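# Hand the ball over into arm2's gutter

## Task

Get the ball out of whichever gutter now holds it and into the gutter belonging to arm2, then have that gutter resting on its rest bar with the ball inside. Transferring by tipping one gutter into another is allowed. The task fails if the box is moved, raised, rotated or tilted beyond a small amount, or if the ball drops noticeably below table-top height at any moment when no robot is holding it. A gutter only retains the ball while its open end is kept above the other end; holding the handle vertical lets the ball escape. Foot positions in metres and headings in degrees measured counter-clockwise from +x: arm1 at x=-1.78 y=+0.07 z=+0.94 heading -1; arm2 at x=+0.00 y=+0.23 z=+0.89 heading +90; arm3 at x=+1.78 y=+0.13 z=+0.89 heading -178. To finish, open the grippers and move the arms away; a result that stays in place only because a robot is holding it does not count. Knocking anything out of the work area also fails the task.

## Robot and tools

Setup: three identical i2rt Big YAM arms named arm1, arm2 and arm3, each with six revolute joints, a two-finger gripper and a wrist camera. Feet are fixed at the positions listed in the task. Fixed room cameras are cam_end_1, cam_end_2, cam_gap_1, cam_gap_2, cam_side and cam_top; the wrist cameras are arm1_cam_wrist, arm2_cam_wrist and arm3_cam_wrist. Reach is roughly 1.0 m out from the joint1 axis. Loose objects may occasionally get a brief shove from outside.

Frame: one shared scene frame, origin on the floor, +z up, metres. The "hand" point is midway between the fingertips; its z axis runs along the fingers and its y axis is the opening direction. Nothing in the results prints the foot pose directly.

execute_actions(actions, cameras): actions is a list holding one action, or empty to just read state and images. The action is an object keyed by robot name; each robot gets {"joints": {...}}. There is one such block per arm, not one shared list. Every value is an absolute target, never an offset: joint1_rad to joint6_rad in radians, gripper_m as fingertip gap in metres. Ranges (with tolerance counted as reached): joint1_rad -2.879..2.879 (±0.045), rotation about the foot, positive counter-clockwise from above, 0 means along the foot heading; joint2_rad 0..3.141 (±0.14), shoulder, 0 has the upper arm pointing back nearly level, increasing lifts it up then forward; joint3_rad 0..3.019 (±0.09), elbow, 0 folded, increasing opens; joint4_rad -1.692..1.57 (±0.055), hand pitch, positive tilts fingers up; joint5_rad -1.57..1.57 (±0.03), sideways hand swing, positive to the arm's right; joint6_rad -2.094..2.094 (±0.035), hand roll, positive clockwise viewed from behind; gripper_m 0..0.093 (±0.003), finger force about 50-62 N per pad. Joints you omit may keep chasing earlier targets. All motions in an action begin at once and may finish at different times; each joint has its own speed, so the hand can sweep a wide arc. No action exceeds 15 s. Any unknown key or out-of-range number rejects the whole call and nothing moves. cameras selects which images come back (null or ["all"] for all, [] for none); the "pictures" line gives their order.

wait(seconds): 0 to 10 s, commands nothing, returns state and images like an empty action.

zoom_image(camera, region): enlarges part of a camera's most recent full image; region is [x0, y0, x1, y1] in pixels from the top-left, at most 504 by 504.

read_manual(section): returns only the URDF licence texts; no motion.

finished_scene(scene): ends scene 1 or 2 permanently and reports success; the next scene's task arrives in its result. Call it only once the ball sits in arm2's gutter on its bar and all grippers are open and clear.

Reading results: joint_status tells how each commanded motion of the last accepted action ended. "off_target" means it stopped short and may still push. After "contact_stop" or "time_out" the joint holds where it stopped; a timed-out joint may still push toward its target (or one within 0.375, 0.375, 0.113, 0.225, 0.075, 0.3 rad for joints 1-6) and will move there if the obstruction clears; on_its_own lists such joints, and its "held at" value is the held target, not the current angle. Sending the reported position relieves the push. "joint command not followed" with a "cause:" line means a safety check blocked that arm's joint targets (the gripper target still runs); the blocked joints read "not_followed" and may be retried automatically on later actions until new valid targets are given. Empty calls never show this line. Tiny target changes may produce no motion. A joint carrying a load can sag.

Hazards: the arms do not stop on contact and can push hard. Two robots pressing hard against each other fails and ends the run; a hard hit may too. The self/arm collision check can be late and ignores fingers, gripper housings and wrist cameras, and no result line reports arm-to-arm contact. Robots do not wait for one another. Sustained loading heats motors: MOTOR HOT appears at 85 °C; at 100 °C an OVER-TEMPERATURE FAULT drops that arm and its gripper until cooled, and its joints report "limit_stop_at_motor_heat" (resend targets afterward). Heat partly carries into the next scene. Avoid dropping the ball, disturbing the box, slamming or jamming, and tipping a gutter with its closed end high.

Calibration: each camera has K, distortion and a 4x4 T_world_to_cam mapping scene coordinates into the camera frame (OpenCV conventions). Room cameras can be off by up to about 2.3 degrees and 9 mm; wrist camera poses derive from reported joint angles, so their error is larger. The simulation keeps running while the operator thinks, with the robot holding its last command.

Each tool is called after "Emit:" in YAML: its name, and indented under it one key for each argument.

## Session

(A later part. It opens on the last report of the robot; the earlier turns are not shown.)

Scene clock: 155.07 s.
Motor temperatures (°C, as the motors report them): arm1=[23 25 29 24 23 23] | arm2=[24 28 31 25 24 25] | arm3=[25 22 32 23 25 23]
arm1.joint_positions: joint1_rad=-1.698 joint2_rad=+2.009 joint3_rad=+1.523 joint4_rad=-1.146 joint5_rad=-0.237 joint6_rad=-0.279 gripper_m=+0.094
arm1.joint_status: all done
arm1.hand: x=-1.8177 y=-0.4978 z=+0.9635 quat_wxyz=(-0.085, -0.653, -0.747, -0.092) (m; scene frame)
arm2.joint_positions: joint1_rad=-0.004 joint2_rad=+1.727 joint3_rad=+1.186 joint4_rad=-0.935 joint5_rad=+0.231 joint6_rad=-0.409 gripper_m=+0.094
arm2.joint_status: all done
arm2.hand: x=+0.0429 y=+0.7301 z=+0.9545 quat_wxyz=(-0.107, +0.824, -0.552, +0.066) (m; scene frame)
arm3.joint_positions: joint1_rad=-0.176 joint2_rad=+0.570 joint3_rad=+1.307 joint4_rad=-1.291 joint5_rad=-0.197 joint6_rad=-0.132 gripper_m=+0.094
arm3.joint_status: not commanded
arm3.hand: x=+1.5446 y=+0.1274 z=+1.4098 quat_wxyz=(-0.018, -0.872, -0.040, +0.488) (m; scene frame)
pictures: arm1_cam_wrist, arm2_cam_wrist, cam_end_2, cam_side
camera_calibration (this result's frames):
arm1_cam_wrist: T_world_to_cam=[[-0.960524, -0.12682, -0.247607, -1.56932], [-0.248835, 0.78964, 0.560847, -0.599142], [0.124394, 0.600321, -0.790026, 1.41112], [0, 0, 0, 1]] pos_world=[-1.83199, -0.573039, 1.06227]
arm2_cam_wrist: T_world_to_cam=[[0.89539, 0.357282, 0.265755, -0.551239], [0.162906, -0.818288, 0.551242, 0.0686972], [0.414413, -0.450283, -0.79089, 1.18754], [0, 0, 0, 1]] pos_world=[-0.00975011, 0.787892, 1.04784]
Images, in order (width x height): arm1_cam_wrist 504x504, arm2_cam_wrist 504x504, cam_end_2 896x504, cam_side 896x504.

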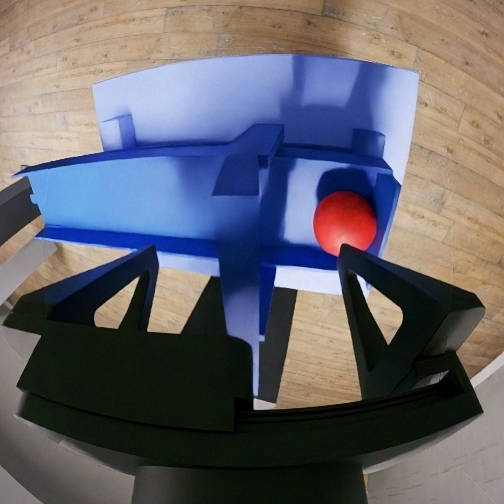

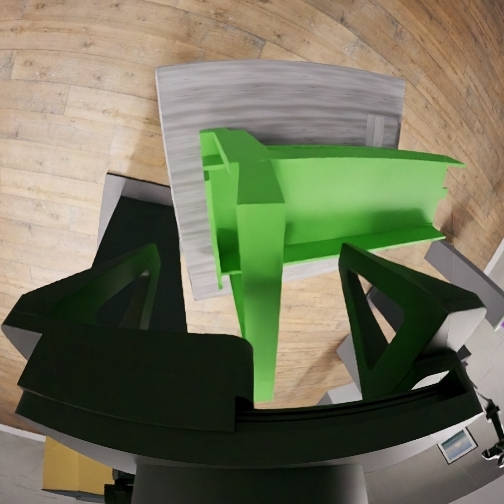

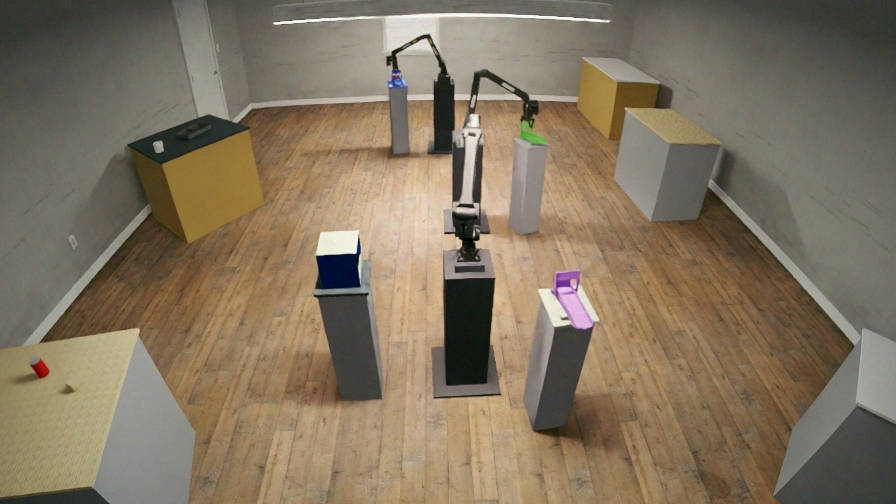

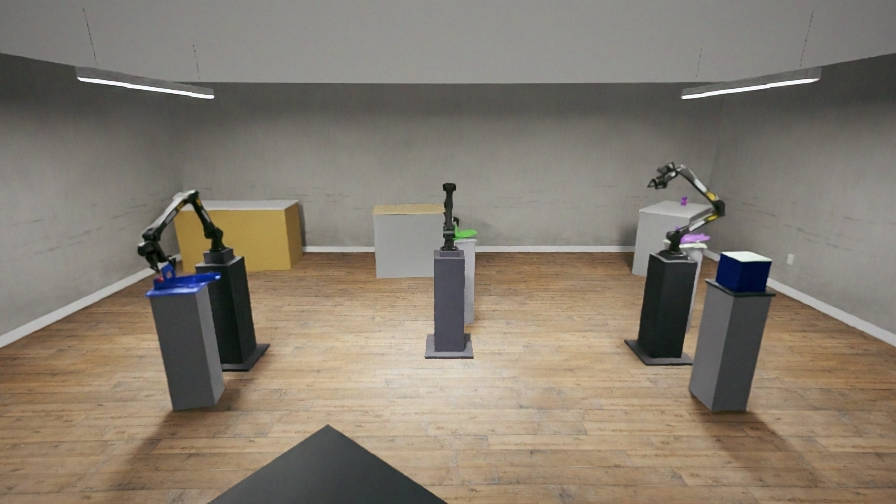

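Emit:
execute_actions:
  actions:
    - {"arm1":{"joints":{"gripper_m":0.0}},"arm2":{"joints":{"gripper_m":0.0}}}
  cameras: ["arm1_cam_wrist","arm2_cam_wrist","cam_side","cam_end_2"]

Emit:
zoom_image:
  camera: "cam_side"
  region: [120, 220, 240, 310]

Emit:
zoom_image:
  camera: "cam_end_2"
  region: [480, 70, 580, 160]

Scene clock: 162.93 s.
Motor temperatures (°C, as the motors report them): arm1=[23 26 29 24 23 23] | arm2=[24 28 31 25 24 25] | arm3=[25 22 32 23 25 23]
arm1.joint_positions: joint1_rad=-1.698 joint2_rad=+2.009 joint3_rad=+1.523 joint4_rad=-1.143 joint5_rad=-0.236 joint6_rad=-0.283 gripper_m=+0.011
arm1.joint_status: gripper_m off_target (ended at +0.011, target +0.000)
arm1.hand: x=-1.8180 y=-0.4985 z=+0.9634 quat_wxyz=(-0.085, -0.651, -0.749, -0.090) (m; scene frame)
arm2.joint_positions: joint1_rad=-0.004 joint2_rad=+1.727 joint3_rad=+1.186 joint4_rad=-0.933 joint5_rad=+0.234 joint6_rad=-0.414 gripper_m=+0.011
arm2.joint_status: gripper_m off_target (ended at +0.011, target +0.000)
arm2.hand: x=+0.0434 y=+0.7304 z=+0.9546 quat_wxyz=(-0.108, +0.825, -0.550, +0.068) (m; scene frame)
arm3.joint_positions: joint1_rad=-0.176 joint2_rad=+0.570 joint3_rad=+1.307 joint4_rad=-1.291 joint5_rad=-0.197 joint6_rad=-0.132 gripper_m=+0.094
arm3.joint_status: not commanded
arm3.hand: x=+1.5446 y=+0.1274 z=+1.4098 quat_wxyz=(-0.018, -0.872, -0.040, +0.488) (m; scene frame)
pictures: arm1_cam_wrist, arm2_cam_wrist, cam_end_2, cam_side
camera_calibration (this result's frames):
arm1_cam_wrist: T_world_to_cam=[[-0.960308, -0.13135, -0.246079, -1.57298], [-0.251179, 0.790867, 0.558068, -0.599567], [0.121313, 0.597727, -0.792468, 1.40697], [0, 0, 0, 1]] pos_world=[-1.83183, -0.573418, 1.0625]
arm2_cam_wrist: T_world_to_cam=[[0.892834, 0.361178, 0.269068, -0.557763], [0.1646, -0.81776, 0.55152, 0.068088], [0.419231, -0.448127, -0.789574, 1.18457], [0, 0, 0, 1]] pos_world=[-0.00982672, 0.787971, 1.04783]
Images, in order (width x height): arm1_cam_wrist 504x504, arm2_cam_wrist 504x504, cam_end_2 896x504, cam_side 896x504.

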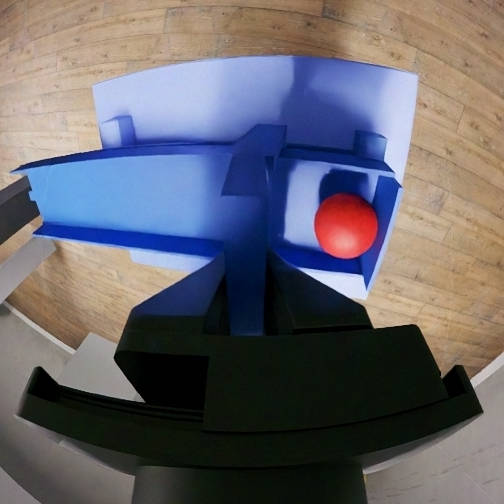

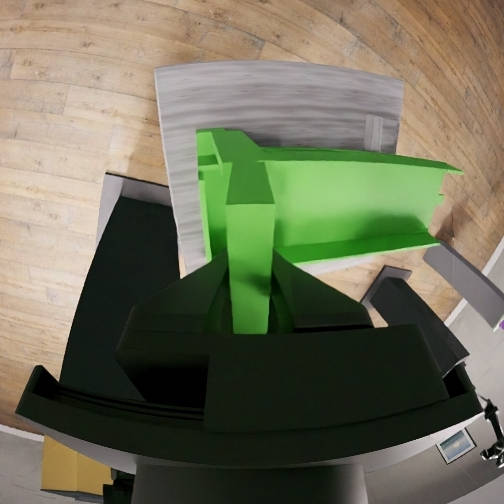

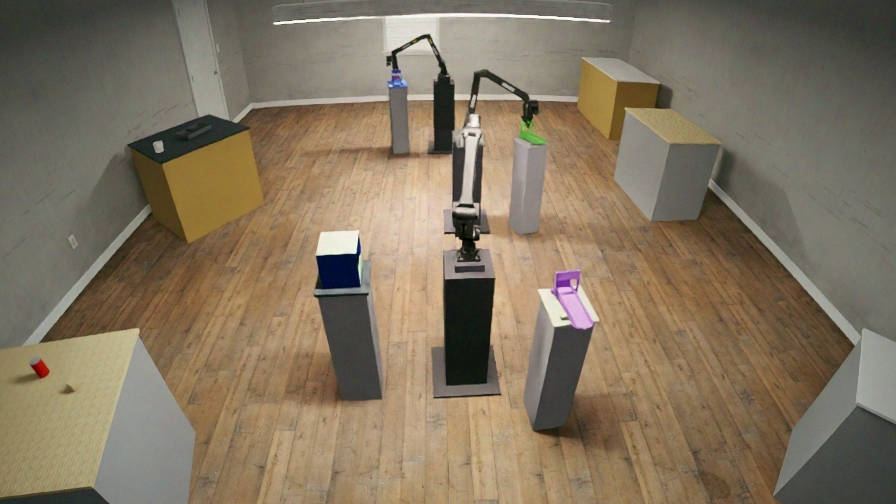

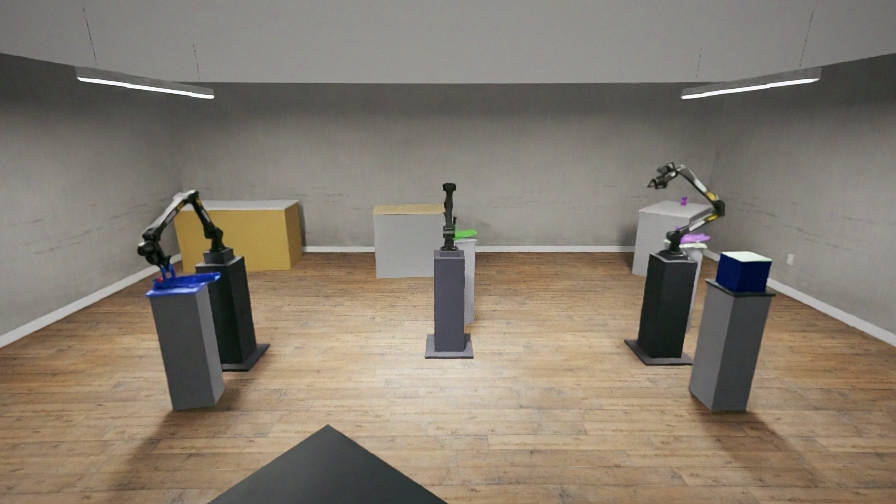

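Region (120, 220, 240, 310) of cam_side's 896x504 image, scaled by 4.200, with more detail than that image has; it fills the top 378 rows of this view, and the rest is white.

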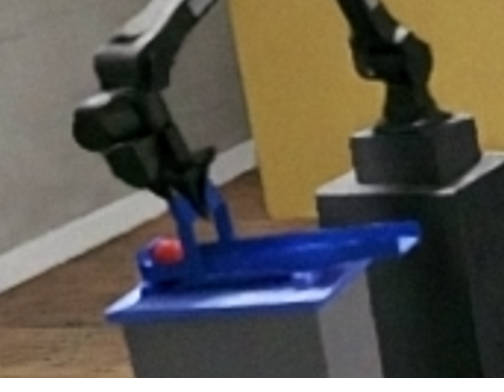

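Region (480, 70, 580, 160) of cam_end_2's 896x504 image, scaled by 5.040, with more detail than that image has; it fills the top 454 rows of this view, and the rest is white.

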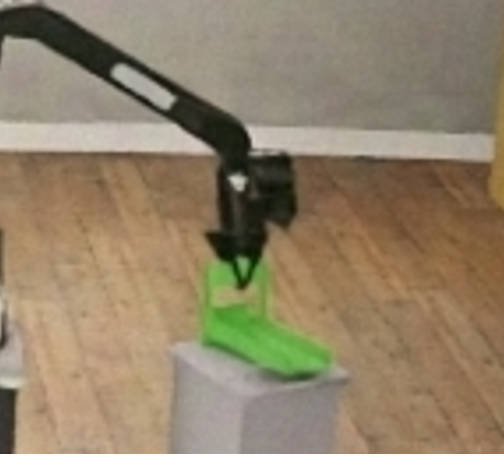

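Emit:
execute_actions:
  actions:
    - {"arm1":{"joints":{"joint2_rad":1.72,"joint5_rad":-0.30}},"arm2":{"joints":{"joint2_rad":1.45}}}
  cameras: ["arm1_cam_wrist","cam_side","cam_end_1"]

Scene clock: 181.40 s.
Motor temperatures (°C, as the motors report them): arm1=[23 26 29 24 23 23] | arm2=[24 28 31 25 24 25] | arm3=[25 22 32 23 25 23]
arm1.joint_positions: joint1_rad=-1.698 joint2_rad=+1.727 joint3_rad=+1.502 joint4_rad=-1.142 joint5_rad=-0.294 joint6_rad=-0.283 gripper_m=+0.011
arm1.joint_status: all done
arm1.hand: x=-1.8094 y=-0.5006 z=+1.1134 quat_wxyz=(-0.179, -0.632, -0.754, +0.004) (m; scene frame)
arm2.joint_positions: joint1_rad=-0.004 joint2_rad=+1.461 joint3_rad=+1.165 joint4_rad=-0.933 joint5_rad=+0.231 joint6_rad=-0.414 gripper_m=+0.011
arm2.joint_status: all done
arm2.hand: x=+0.0431 y=+0.7244 z=+1.0727 quat_wxyz=(-0.208, +0.806, -0.554, -0.001) (m; scene frame)
arm3.joint_positions: joint1_rad=-0.176 joint2_rad=+0.570 joint3_rad=+1.307 joint4_rad=-1.291 joint5_rad=-0.197 joint6_rad=-0.132 gripper_m=+0.094
arm3.joint_status: not commanded
arm3.hand: x=+1.5446 y=+0.1274 z=+1.4098 quat_wxyz=(-0.018, -0.872, -0.040, +0.488) (m; scene frame)
pictures: arm1_cam_wrist, cam_end_1, cam_side
camera_calibration (this result's frames):
arm1_cam_wrist: T_world_to_cam=[[-0.95467, -0.197531, -0.222679, -1.57708], [-0.263473, 0.908863, 0.323341, -0.381325], [0.138515, 0.367354, -0.919709, 1.5835], [0, 0, 0, 1]] pos_world=[-1.8254, -0.546654, 1.22847]
Images, in order (width x height): arm1_cam_wrist 504x504, cam_end_1 896x504, cam_side 896x504.

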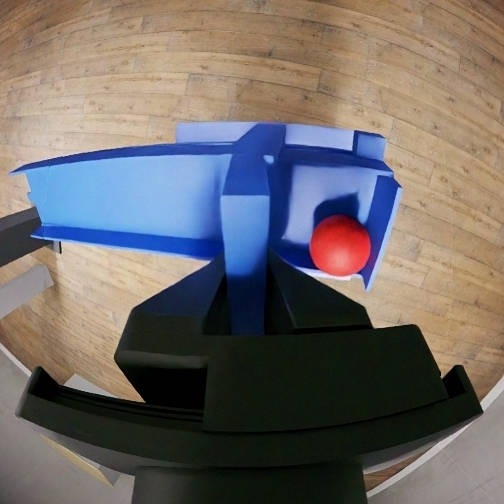

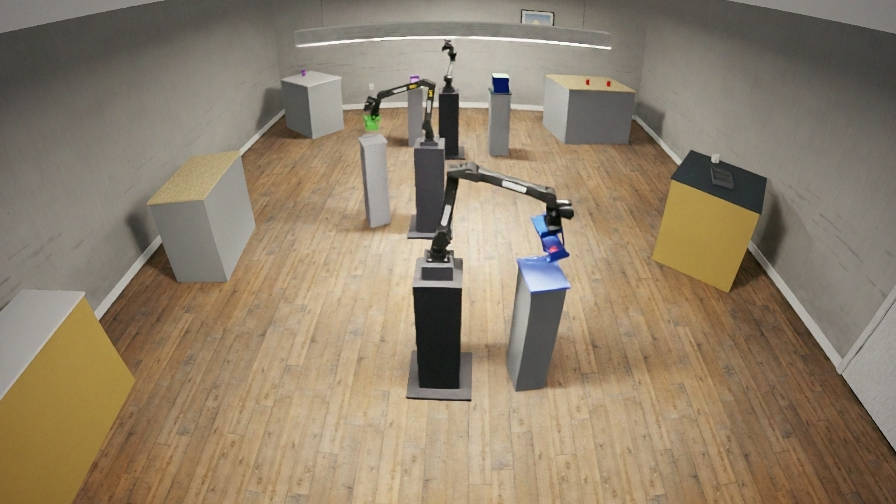

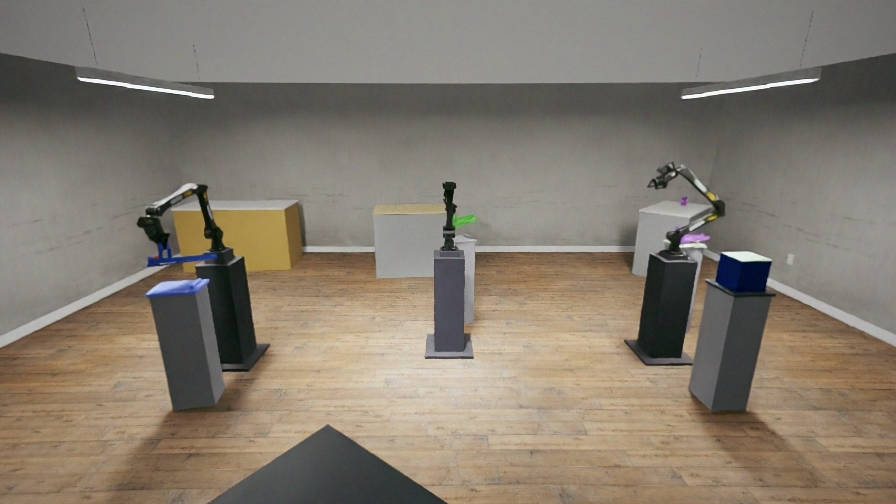

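Emit:
execute_actions:
  actions:
    - {"arm1":{"joints":{"joint4_rad":-0.95,"joint5_rad":-0.33,"joint6_rad":0.3}},"arm2":{"joints":{"joint1_rad":1.66,"joint2_rad":1.84,"joint3_rad":1.785,"joint4_rad":-1.15,"joint5_rad":0,"joint6_rad":-1.571}}}
  cameras: ["arm1_cam_wrist"]

Emit:
execute_actions:
  actions:
    - {"arm1":{"joints":{"joint4_rad":-0.85,"joint6_rad":1.571}}}
  cameras: ["arm1_cam_wrist","cam_side"]

Scene clock: 194.50 s.
Motor temperatures (°C, as the motors report them): arm1=[23 26 30 24 23 23] | arm2=[24 29 33 25 24 25] | arm3=[25 22 33 23 25 23]
arm1.joint_positions: joint1_rad=-1.698 joint2_rad=+1.727 joint3_rad=+1.502 joint4_rad=-0.975 joint5_rad=-0.322 joint6_rad=+0.287 gripper_m=+0.011
arm1.joint_status: all done
arm1.hand: x=-1.8101 y=-0.5383 z=+1.1260 quat_wxyz=(-0.242, -0.799, -0.551, -0.003) (m; scene frame)
arm2.joint_positions: joint1_rad=+1.668 joint2_rad=+1.885 joint3_rad=+1.746 joint4_rad=-1.145 joint5_rad=-0.003 joint6_rad=-1.559 gripper_m=+0.011
arm2.joint_status: all done
arm2.hand: x=-0.6479 y=+0.1685 z=+1.0725 quat_wxyz=(-0.099, +0.669, +0.729, -0.103) (m; scene frame)
arm3.joint_positions: joint1_rad=-0.176 joint2_rad=+0.570 joint3_rad=+1.307 joint4_rad=-1.291 joint5_rad=-0.197 joint6_rad=-0.132 gripper_m=+0.094
arm3.joint_status: not commanded
arm3.hand: x=+1.5446 y=+0.1274 z=+1.4098 quat_wxyz=(-0.018, -0.872, -0.040, +0.488) (m; scene frame)
pictures: arm1_cam_wrist
camera_calibration (this result's frames):
arm1_cam_wrist: T_world_to_cam=[[-0.876336, 0.28057, -0.391554, -0.993115], [0.164642, 0.938367, 0.303907, 0.461433], [0.452689, 0.201859, -0.868519, 2.03095], [0, 0, 0, 1]] pos_world=[-1.86567, -0.564321, 1.23483]
Images, in order (width x height): arm1_cam_wrist 504x504.

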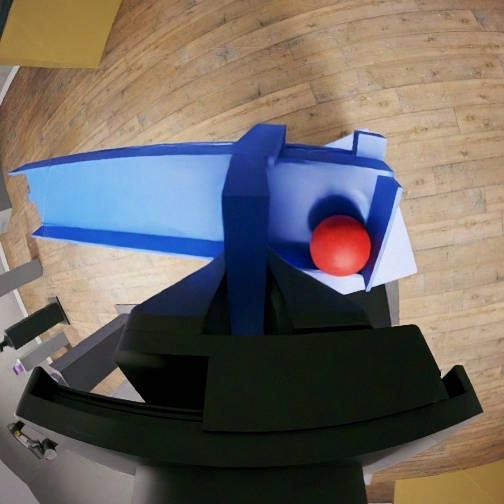

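Scene clock: 196.50 s.
Motor temperatures (°C, as the motors report them): arm1=[23 26 30 24 23 23] | arm2=[24 29 34 25 24 25] | arm3=[25 22 33 23 25 23]
arm1.joint_positions: joint1_rad=-1.698 joint2_rad=+1.727 joint3_rad=+1.502 joint4_rad=-0.879 joint5_rad=-0.323 joint6_rad=+1.560 gripper_m=+0.011
arm1.joint_status: all done
arm1.hand: x=-1.8128 y=-0.5590 z=+1.1353 quat_wxyz=(-0.239, -0.960, +0.024, -0.142) (m; scene frame)
arm2.joint_positions: joint1_rad=+1.668 joint2_rad=+1.885 joint3_rad=+1.746 joint4_rad=-1.145 joint5_rad=-0.003 joint6_rad=-1.559 gripper_m=+0.011
arm2.joint_status: not commanded
arm2.hand: x=-0.6479 y=+0.1685 z=+1.0725 quat_wxyz=(-0.099, +0.669, +0.729, -0.103) (m; scene frame)
arm3.joint_positions: joint1_rad=-0.176 joint2_rad=+0.570 joint3_rad=+1.307 joint4_rad=-1.291 joint5_rad=-0.197 joint6_rad=-0.132 gripper_m=+0.094
arm3.joint_status: not commanded
arm3.hand: x=+1.5446 y=+0.1274 z=+1.4098 quat_wxyz=(-0.018, -0.872, -0.040, +0.488) (m; scene frame)
pictures: arm1_cam_wrist, cam_side
camera_calibration (this result's frames):
arm1_cam_wrist: T_world_to_cam=[[0.117987, 0.884344, -0.45168, 1.22227], [0.625707, 0.286991, 0.725346, 0.471695], [0.771084, -0.368201, -0.519479, 1.90671], [0, 0, 0, 1]] pos_world=[-1.90959, -0.51423, 1.20043]
Images, in order (width x height): arm1_cam_wrist 504x504, cam_side 896x504.

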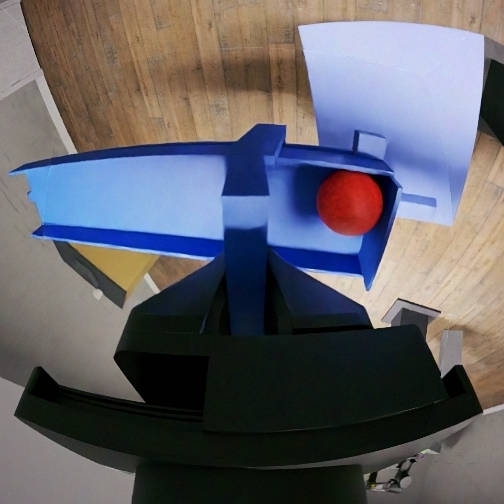

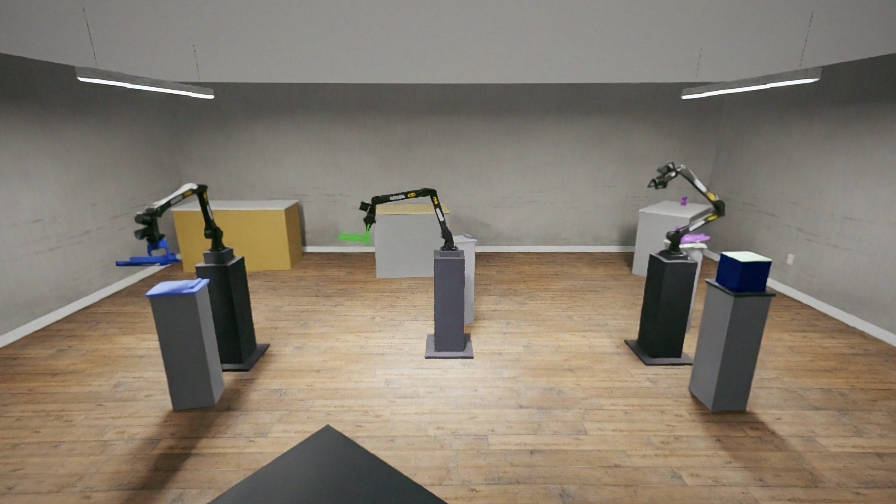

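Emit:
execute_actions:
  actions:
    - {"arm1":{"joints":{"joint1_rad":0.107,"joint2_rad":1.68,"joint5_rad":0.0}},"arm2":{"joints":{"joint4_rad":-1.08}}}
  cameras: ["arm1_cam_wrist","cam_side","cam_gap_1"]

Emit:
zoom_image:
  camera: "cam_side"
  region: [240, 170, 440, 270]

Scene clock: 205.70 s.
Motor temperatures (°C, as the motors report them): arm1=[23 26 31 24 23 23] | arm2=[24 31 36 25 24 25] | arm3=[25 22 33 23 25 23]
arm1.joint_positions: joint1_rad=+0.117 joint2_rad=+1.703 joint3_rad=+1.502 joint4_rad=-0.863 joint5_rad=-0.003 joint6_rad=+1.564 gripper_m=+0.011
arm1.joint_status: all done
arm1.hand: x=-1.1521 y=+0.1376 z=+1.1475 quat_wxyz=(-0.169, -0.644, -0.722, -0.189) (m; scene frame)
arm2.joint_positions: joint1_rad=+1.668 joint2_rad=+1.884 joint3_rad=+1.746 joint4_rad=-1.104 joint5_rad=-0.003 joint6_rad=-1.559 gripper_m=+0.011
arm2.joint_status: all done
arm2.hand: x=-0.6573 y=+0.1675 z=+1.0761 quat_wxyz=(-0.113, +0.667, +0.727, -0.119) (m; scene frame)
arm3.joint_positions: joint1_rad=-0.176 joint2_rad=+0.570 joint3_rad=+1.307 joint4_rad=-1.291 joint5_rad=-0.197 joint6_rad=-0.132 gripper_m=+0.094
arm3.joint_status: not commanded
arm3.hand: x=+1.5446 y=+0.1274 z=+1.4098 quat_wxyz=(-0.018, -0.872, -0.040, +0.488) (m; scene frame)
pictures: arm1_cam_wrist, cam_gap_1, cam_side
camera_calibration (this result's frames):
arm1_cam_wrist: T_world_to_cam=[[-0.866162, -0.0957645, -0.490502, -0.420673], [-0.374125, 0.774979, 0.509351, -1.12168], [0.331351, 0.62469, -0.707085, 1.23219], [0, 0, 0, 1]] pos_world=[-1.19231, 0.0592572, 1.23625]
Images, in order (width x height): arm1_cam_wrist 504x504, cam_gap_1 896x504, cam_side 896x504.

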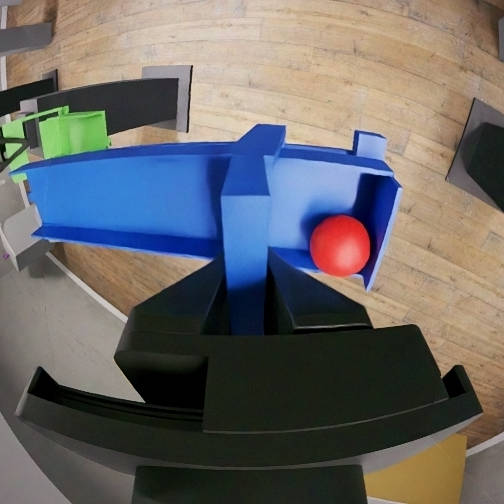

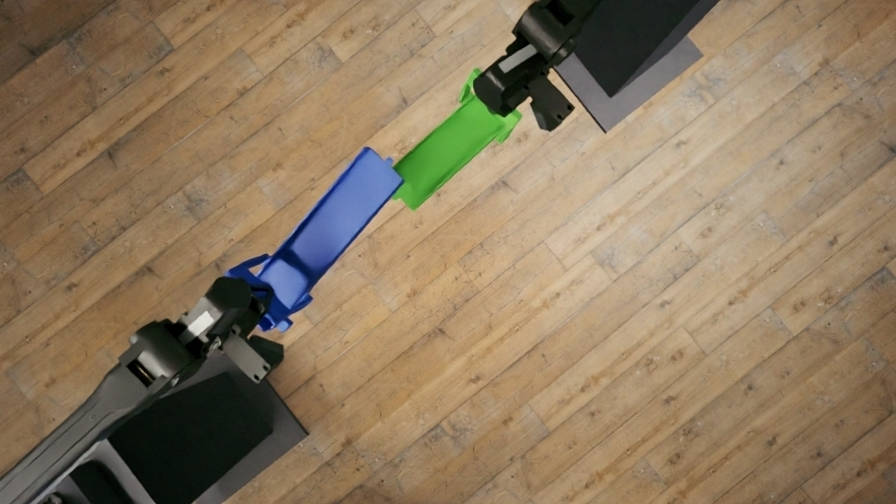

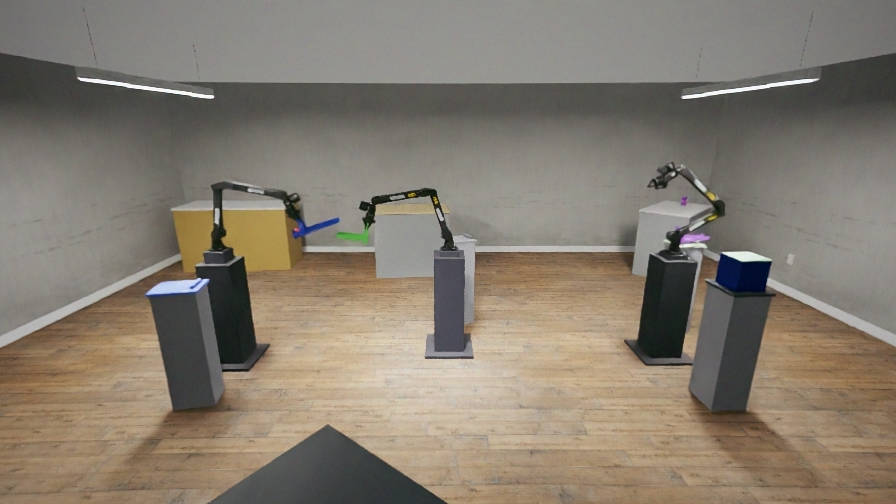

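Region (240, 170, 440, 270) of cam_side's 896x504 image, scaled by 2.520, with more detail than that image has.

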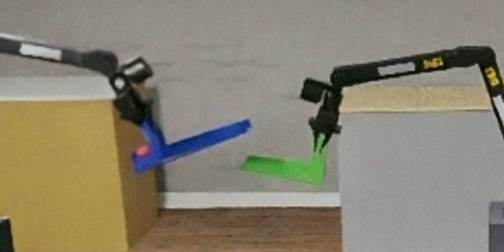

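Emit:
execute_actions:
  actions:
    - {"arm1":{"joints":{"joint1_rad":0.095,"joint2_rad":1.84,"joint3_rad":1.77,"joint4_rad":-1.15}},"arm2":{"joints":{"joint2_rad":2.07,"joint3_rad":1.86,"joint4_rad":-0.94}}}
  cameras: ["arm1_cam_wrist","cam_side","cam_gap_1"]

Emit:
zoom_image:
  camera: "cam_side"
  region: [240, 180, 440, 280]

Scene clock: 221.33 s.
Motor temperatures (°C, as the motors report them): arm1=[23 27 32 24 23 23] | arm2=[24 32 37 25 24 25] | arm3=[25 22 33 23 25 23]
arm1.joint_positions: joint1_rad=+0.105 joint2_rad=+1.861 joint3_rad=+1.695 joint4_rad=-1.138 joint5_rad=-0.002 joint6_rad=+1.564 gripper_m=+0.011
arm1.joint_status: all done
arm1.hand: x=-1.1471 y=+0.1299 z=+1.1152 quat_wxyz=(-0.091, -0.664, -0.735, -0.101) (m; scene frame)
arm2.joint_positions: joint1_rad=+1.668 joint2_rad=+2.111 joint3_rad=+1.812 joint4_rad=-0.960 joint5_rad=-0.003 joint6_rad=-1.559 gripper_m=+0.011
arm2.joint_status: all done
arm2.hand: x=-0.7118 y=+0.1637 z=+0.9656 quat_wxyz=(-0.107, +0.668, +0.728, -0.112) (m; scene frame)
arm3.joint_positions: joint1_rad=-0.176 joint2_rad=+0.570 joint3_rad=+1.307 joint4_rad=-1.291 joint5_rad=-0.197 joint6_rad=-0.132 gripper_m=+0.094
arm3.joint_status: not commanded
arm3.hand: x=+1.5446 y=+0.1274 z=+1.4098 quat_wxyz=(-0.018, -0.872, -0.040, +0.488) (m; scene frame)
pictures: arm1_cam_wrist, cam_gap_1, cam_side
camera_calibration (this result's frames):
arm1_cam_wrist: T_world_to_cam=[[-0.958603, -0.0934115, -0.268989, -0.786252], [-0.235152, 0.792411, 0.562839, -0.999871], [0.160574, 0.602793, -0.781573, 1.10245], [0, 0, 0, 1]] pos_world=[-1.16585, 0.0543148, 1.21292]
Images, in order (width x height): arm1_cam_wrist 504x504, cam_gap_1 896x504, cam_side 896x504.

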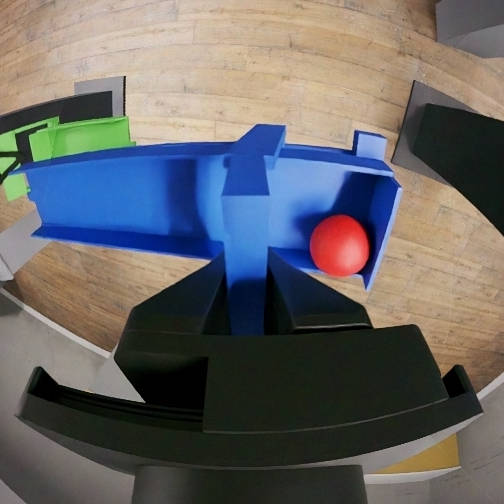

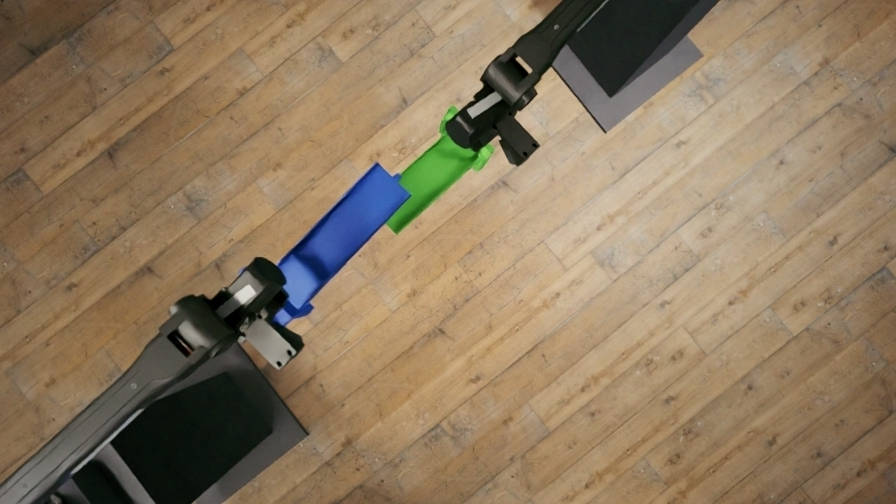

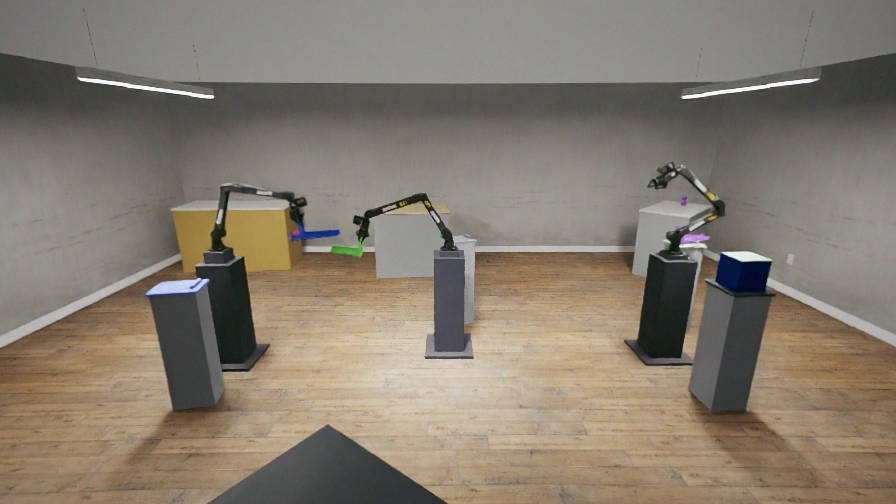

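Region (240, 180, 440, 280) of cam_side's 896x504 image, scaled by 2.520, with more detail than that image has.

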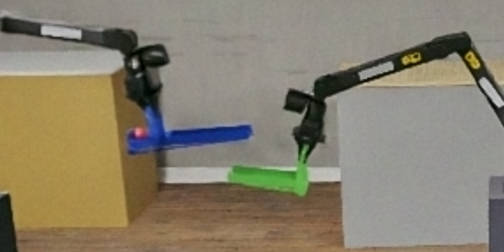

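Emit:
execute_actions:
  actions:
    - {"arm1":{"joints":{"joint1_rad":0.06,"joint2_rad":2.01,"joint3_rad":2.07,"joint4_rad":-1.26}},"arm2":{"joints":{"joint2_rad":2.195,"joint3_rad":2.075,"joint4_rad":-1.03}}}
  cameras: ["arm1_cam_wrist","cam_side","cam_gap_1"]

Emit:
zoom_image:
  camera: "cam_side"
  region: [240, 180, 440, 280]

Scene clock: 239.53 s.
Motor temperatures (°C, as the motors report them): arm1=[23 27 36 24 23 23] | arm2=[24 34 39 25 24 25] | arm3=[25 22 33 23 25 23]
arm1.joint_positions: joint1_rad=+0.061 joint2_rad=+2.026 joint3_rad=+1.998 joint4_rad=-1.248 joint5_rad=-0.001 joint6_rad=+1.564 gripper_m=+0.011
arm1.joint_status: all done
arm1.hand: x=-1.0796 y=+0.1053 z=+1.1368 quat_wxyz=(-0.103, -0.679, -0.719, -0.108) (m; scene frame)
arm2.joint_positions: joint1_rad=+1.668 joint2_rad=+2.221 joint3_rad=+1.999 joint4_rad=-1.025 joint5_rad=-0.003 joint6_rad=-1.559 gripper_m=+0.011
arm2.joint_status: all done
arm2.hand: x=-0.7521 y=+0.1599 z=+0.9652 quat_wxyz=(-0.111, +0.667, +0.727, -0.117) (m; scene frame)
arm3.joint_positions: joint1_rad=-0.176 joint2_rad=+0.570 joint3_rad=+1.307 joint4_rad=-1.291 joint5_rad=-0.197 joint6_rad=-0.132 gripper_m=+0.094
arm3.joint_status: not commanded
arm3.hand: x=+1.5446 y=+0.1274 z=+1.4098 quat_wxyz=(-0.018, -0.872, -0.040, +0.488) (m; scene frame)
pictures: arm1_cam_wrist, cam_gap_1, cam_side
camera_calibration (this result's frames):
arm1_cam_wrist: T_world_to_cam=[[-0.954034, -0.0508263, -0.295356, -0.687686], [-0.215409, 0.801484, 0.557873, -0.950644], [0.208369, 0.595853, -0.775591, 1.16886], [0, 0, 0, 1]] pos_world=[-1.10441, 0.0305039, 1.23378]
Images, in order (width x height): arm1_cam_wrist 504x504, cam_gap_1 896x504, cam_side 896x504.

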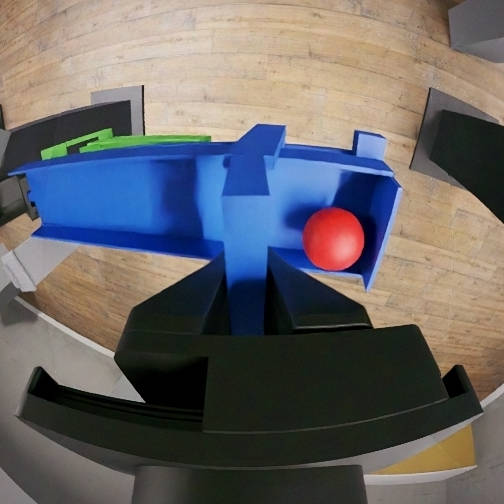

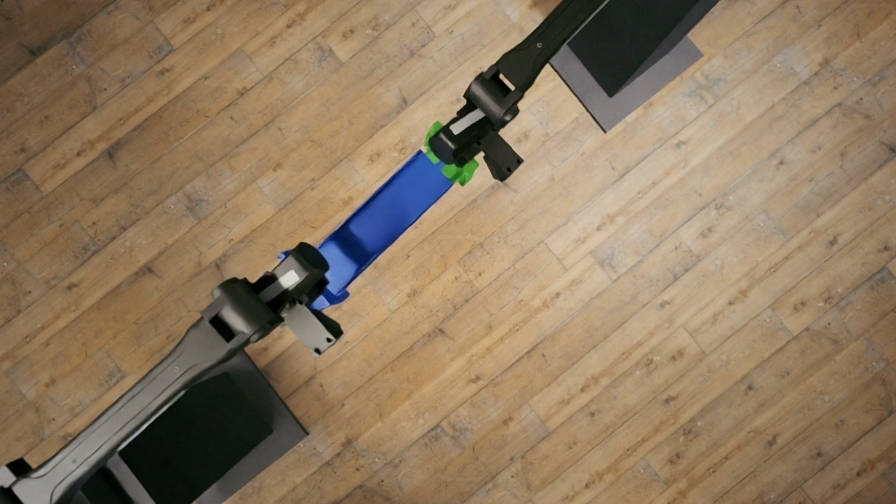

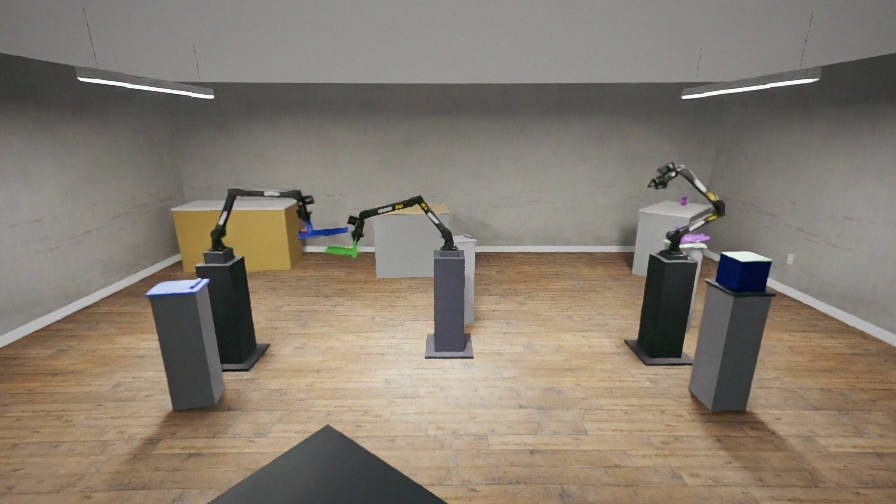

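Region (240, 180, 440, 280) of cam_side's 896x504 image, scaled by 2.520, with more detail than that image has.

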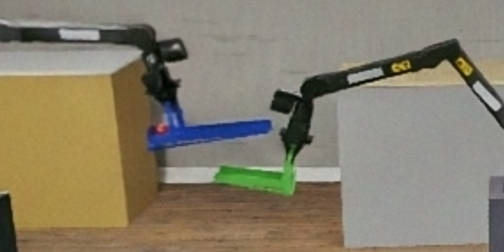

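Emit:
execute_actions:
  actions:
    - {"arm1":{"joints":{"joint1_rad":0.078,"joint4_rad":-1.36}}}
  cameras: ["arm1_cam_wrist","cam_side","cam_gap_1","cam_end_1"]

Emit:
zoom_image:
  camera: "cam_side"
  region: [240, 180, 440, 280]

Scene clock: 245.87 s.
Motor temperatures (°C, as the motors report them): arm1=[23 28 37 24 23 23] | arm2=[24 35 41 25 24 25] | arm3=[25 22 34 23 25 23]
arm1.joint_positions: joint1_rad=+0.067 joint2_rad=+2.026 joint3_rad=+1.998 joint4_rad=-1.348 joint5_rad=-0.001 joint6_rad=+1.564 gripper_m=+0.011
arm1.joint_status: all done
arm1.hand: x=-1.1035 y=+0.1082 z=+1.1308 quat_wxyz=(-0.069, -0.681, -0.726, -0.073) (m; scene frame)
arm2.joint_positions: joint1_rad=+1.668 joint2_rad=+2.221 joint3_rad=+1.999 joint4_rad=-1.025 joint5_rad=-0.003 joint6_rad=-1.559 gripper_m=+0.011
arm2.joint_status: not commanded
arm2.hand: x=-0.7521 y=+0.1599 z=+0.9652 quat_wxyz=(-0.111, +0.667, +0.727, -0.117) (m; scene frame)
arm3.joint_positions: joint1_rad=-0.176 joint2_rad=+0.570 joint3_rad=+1.307 joint4_rad=-1.291 joint5_rad=-0.197 joint6_rad=-0.132 gripper_m=+0.094
arm3.joint_status: not commanded
arm3.hand: x=+1.5446 y=+0.1274 z=+1.4098 quat_wxyz=(-0.018, -0.872, -0.040, +0.488) (m; scene frame)
pictures: arm1_cam_wrist, cam_end_1, cam_gap_1, cam_side
camera_calibration (this result's frames):
arm1_cam_wrist: T_world_to_cam=[[-0.978219, -0.0580335, -0.199299, -0.846561], [-0.164267, 0.803402, 0.57233, -0.914879], [0.126903, 0.592602, -0.795436, 1.10031], [0, 0, 0, 1]] pos_world=[-1.11804, 0.0338398, 1.23012]
Images, in order (width x height): arm1_cam_wrist 504x504, cam_end_1 896x504, cam_gap_1 896x504, cam_side 896x504.

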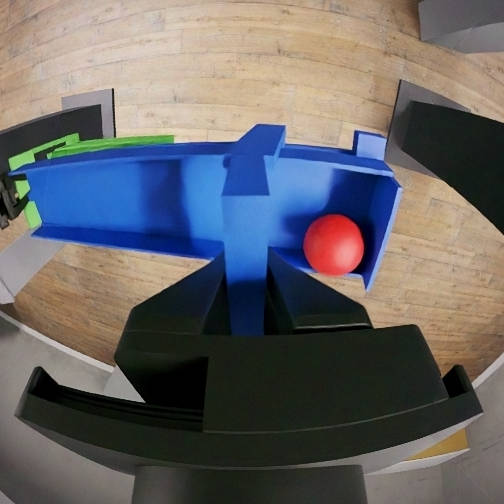

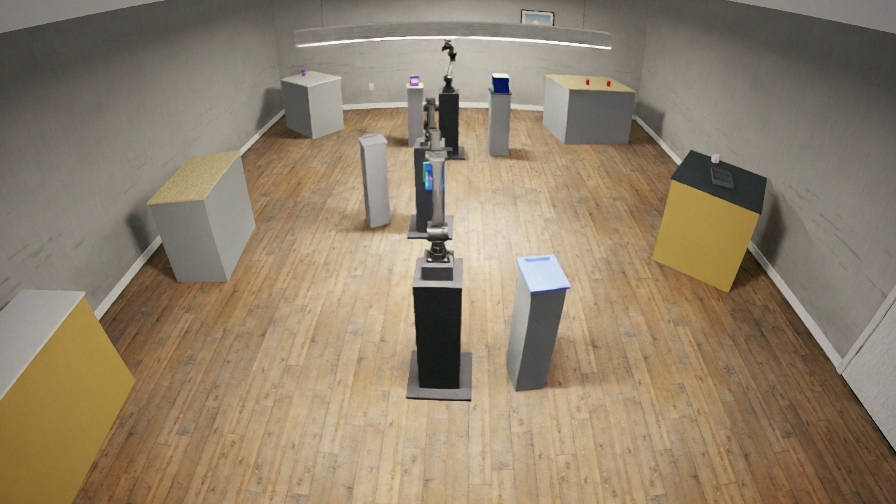

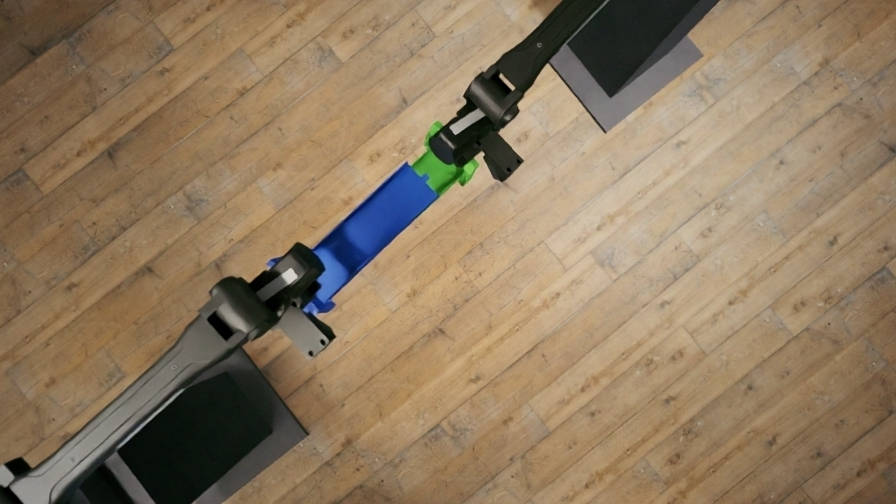

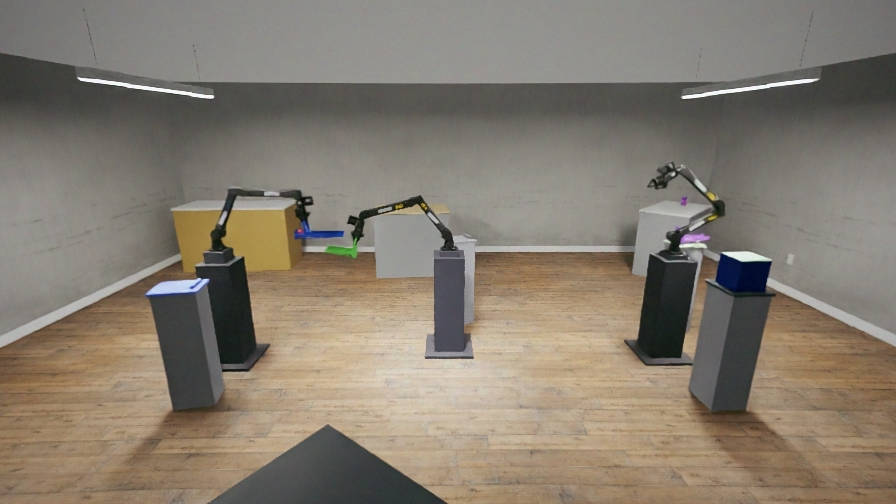

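Region (240, 180, 440, 280) of cam_side's 896x504 image, scaled by 2.520, with more detail than that image has.

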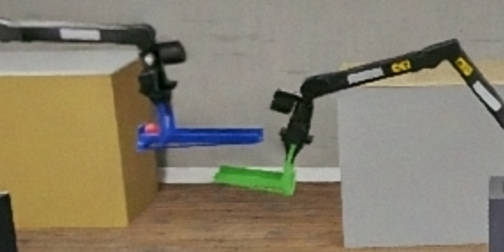

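Emit:
execute_actions:
  actions:
    - {"arm1":{"joints":{"joint1_rad":0.088,"joint4_rad":-1.51}},"arm2":{"joints":{"joint4_rad":-0.95}}}
  cameras: ["arm1_cam_wrist","arm2_cam_wrist","cam_side","cam_gap_1"]

Emit:
zoom_image:
  camera: "cam_side"
  region: [240, 180, 440, 280]

Scene clock: 251.80 s.
Motor temperatures (°C, as the motors report them): arm1=[23 28 38 24 23 23] | arm2=[24 35 43 25 24 25] | arm3=[25 22 34 23 25 23]
arm1.joint_positions: joint1_rad=+0.079 joint2_rad=+2.026 joint3_rad=+1.998 joint4_rad=-1.496 joint5_rad=-0.001 joint6_rad=+1.564 gripper_m=+0.011
arm1.joint_status: all done
arm1.hand: x=-1.1401 y=+0.1137 z=+1.1262 quat_wxyz=(-0.017, -0.680, -0.733, -0.019) (m; scene frame)
arm2.joint_positions: joint1_rad=+1.667 joint2_rad=+2.221 joint3_rad=+1.999 joint4_rad=-0.977 joint5_rad=-0.002 joint6_rad=-1.561 gripper_m=+0.011
arm2.joint_status: all done
arm2.hand: x=-0.7635 y=+0.1598 z=+0.9690 quat_wxyz=(-0.128, +0.664, +0.724, -0.134) (m; scene frame)
arm3.joint_positions: joint1_rad=-0.176 joint2_rad=+0.570 joint3_rad=+1.307 joint4_rad=-1.291 joint5_rad=-0.197 joint6_rad=-0.132 gripper_m=+0.094
arm3.joint_status: not commanded
arm3.hand: x=+1.5446 y=+0.1274 z=+1.4098 quat_wxyz=(-0.018, -0.872, -0.040, +0.488) (m; scene frame)
pictures: arm1_cam_wrist, arm2_cam_wrist, cam_gap_1, cam_side
camera_calibration (this result's frames):
arm1_cam_wrist: T_world_to_cam=[[-0.99614, -0.0708427, -0.0518394, -1.06808], [-0.0877824, 0.807414, 0.583419, -0.848444], [0.000524841, 0.585717, -0.810515, 0.971746], [0, 0, 0, 1]] pos_world=[-1.13894, 0.0402117, 1.22724]
arm2_cam_wrist: T_world_to_cam=[[-0.922355, -0.0726332, 0.379453, -1.05857], [0.157295, 0.82648, 0.540545, -0.531348], [-0.352872, 0.558261, -0.750884, 0.490692], [0, 0, 0, 1]] pos_world=[-0.719645, 0.0883277, 1.05735]
Images, in order (width x height): arm1_cam_wrist 504x504, arm2_cam_wrist 504x504, cam_gap_1 896x504, cam_side 896x504.

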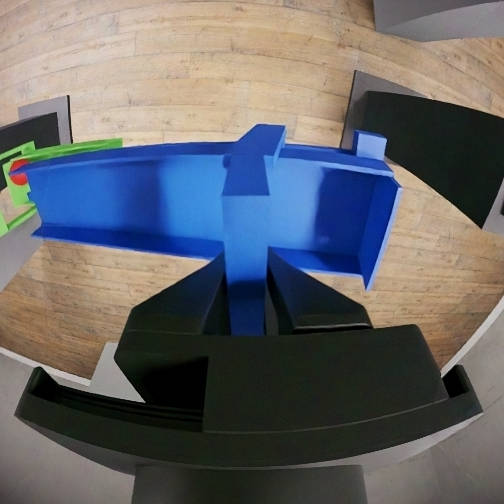

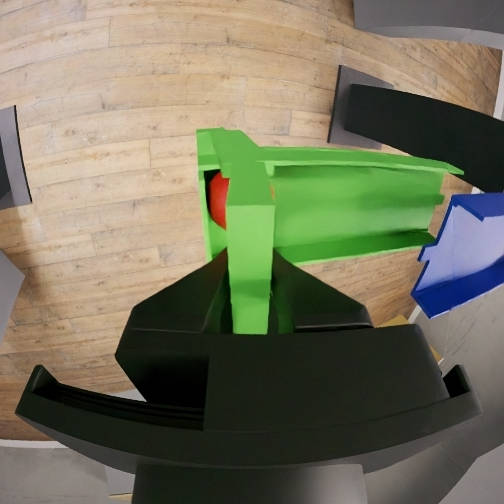

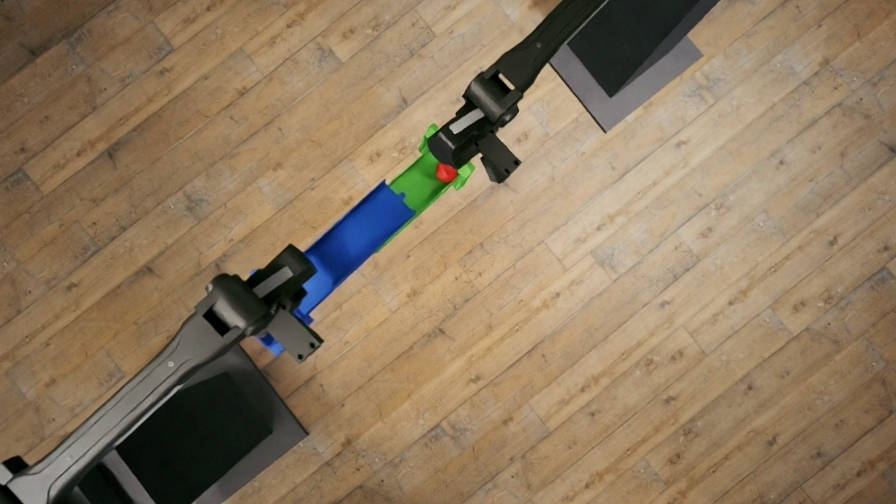

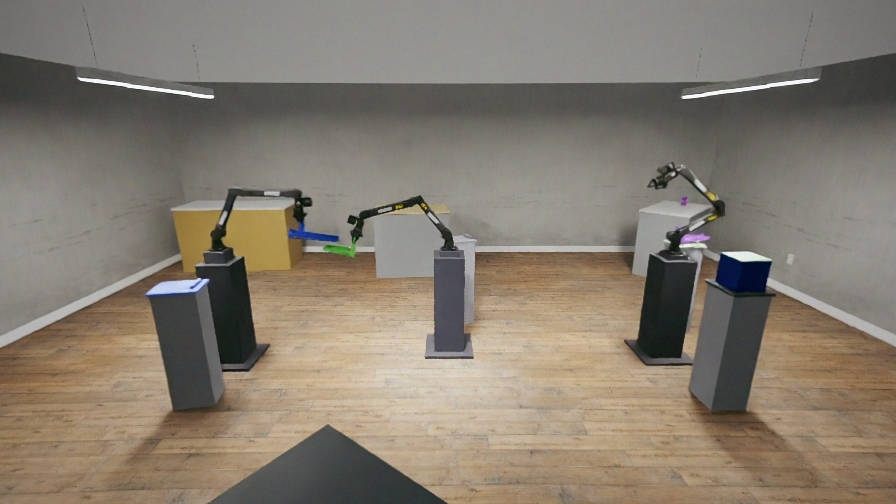

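Region (240, 180, 440, 280) of cam_side's 896x504 image, scaled by 2.520, with more detail than that image has.

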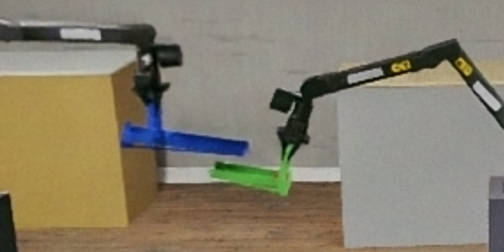

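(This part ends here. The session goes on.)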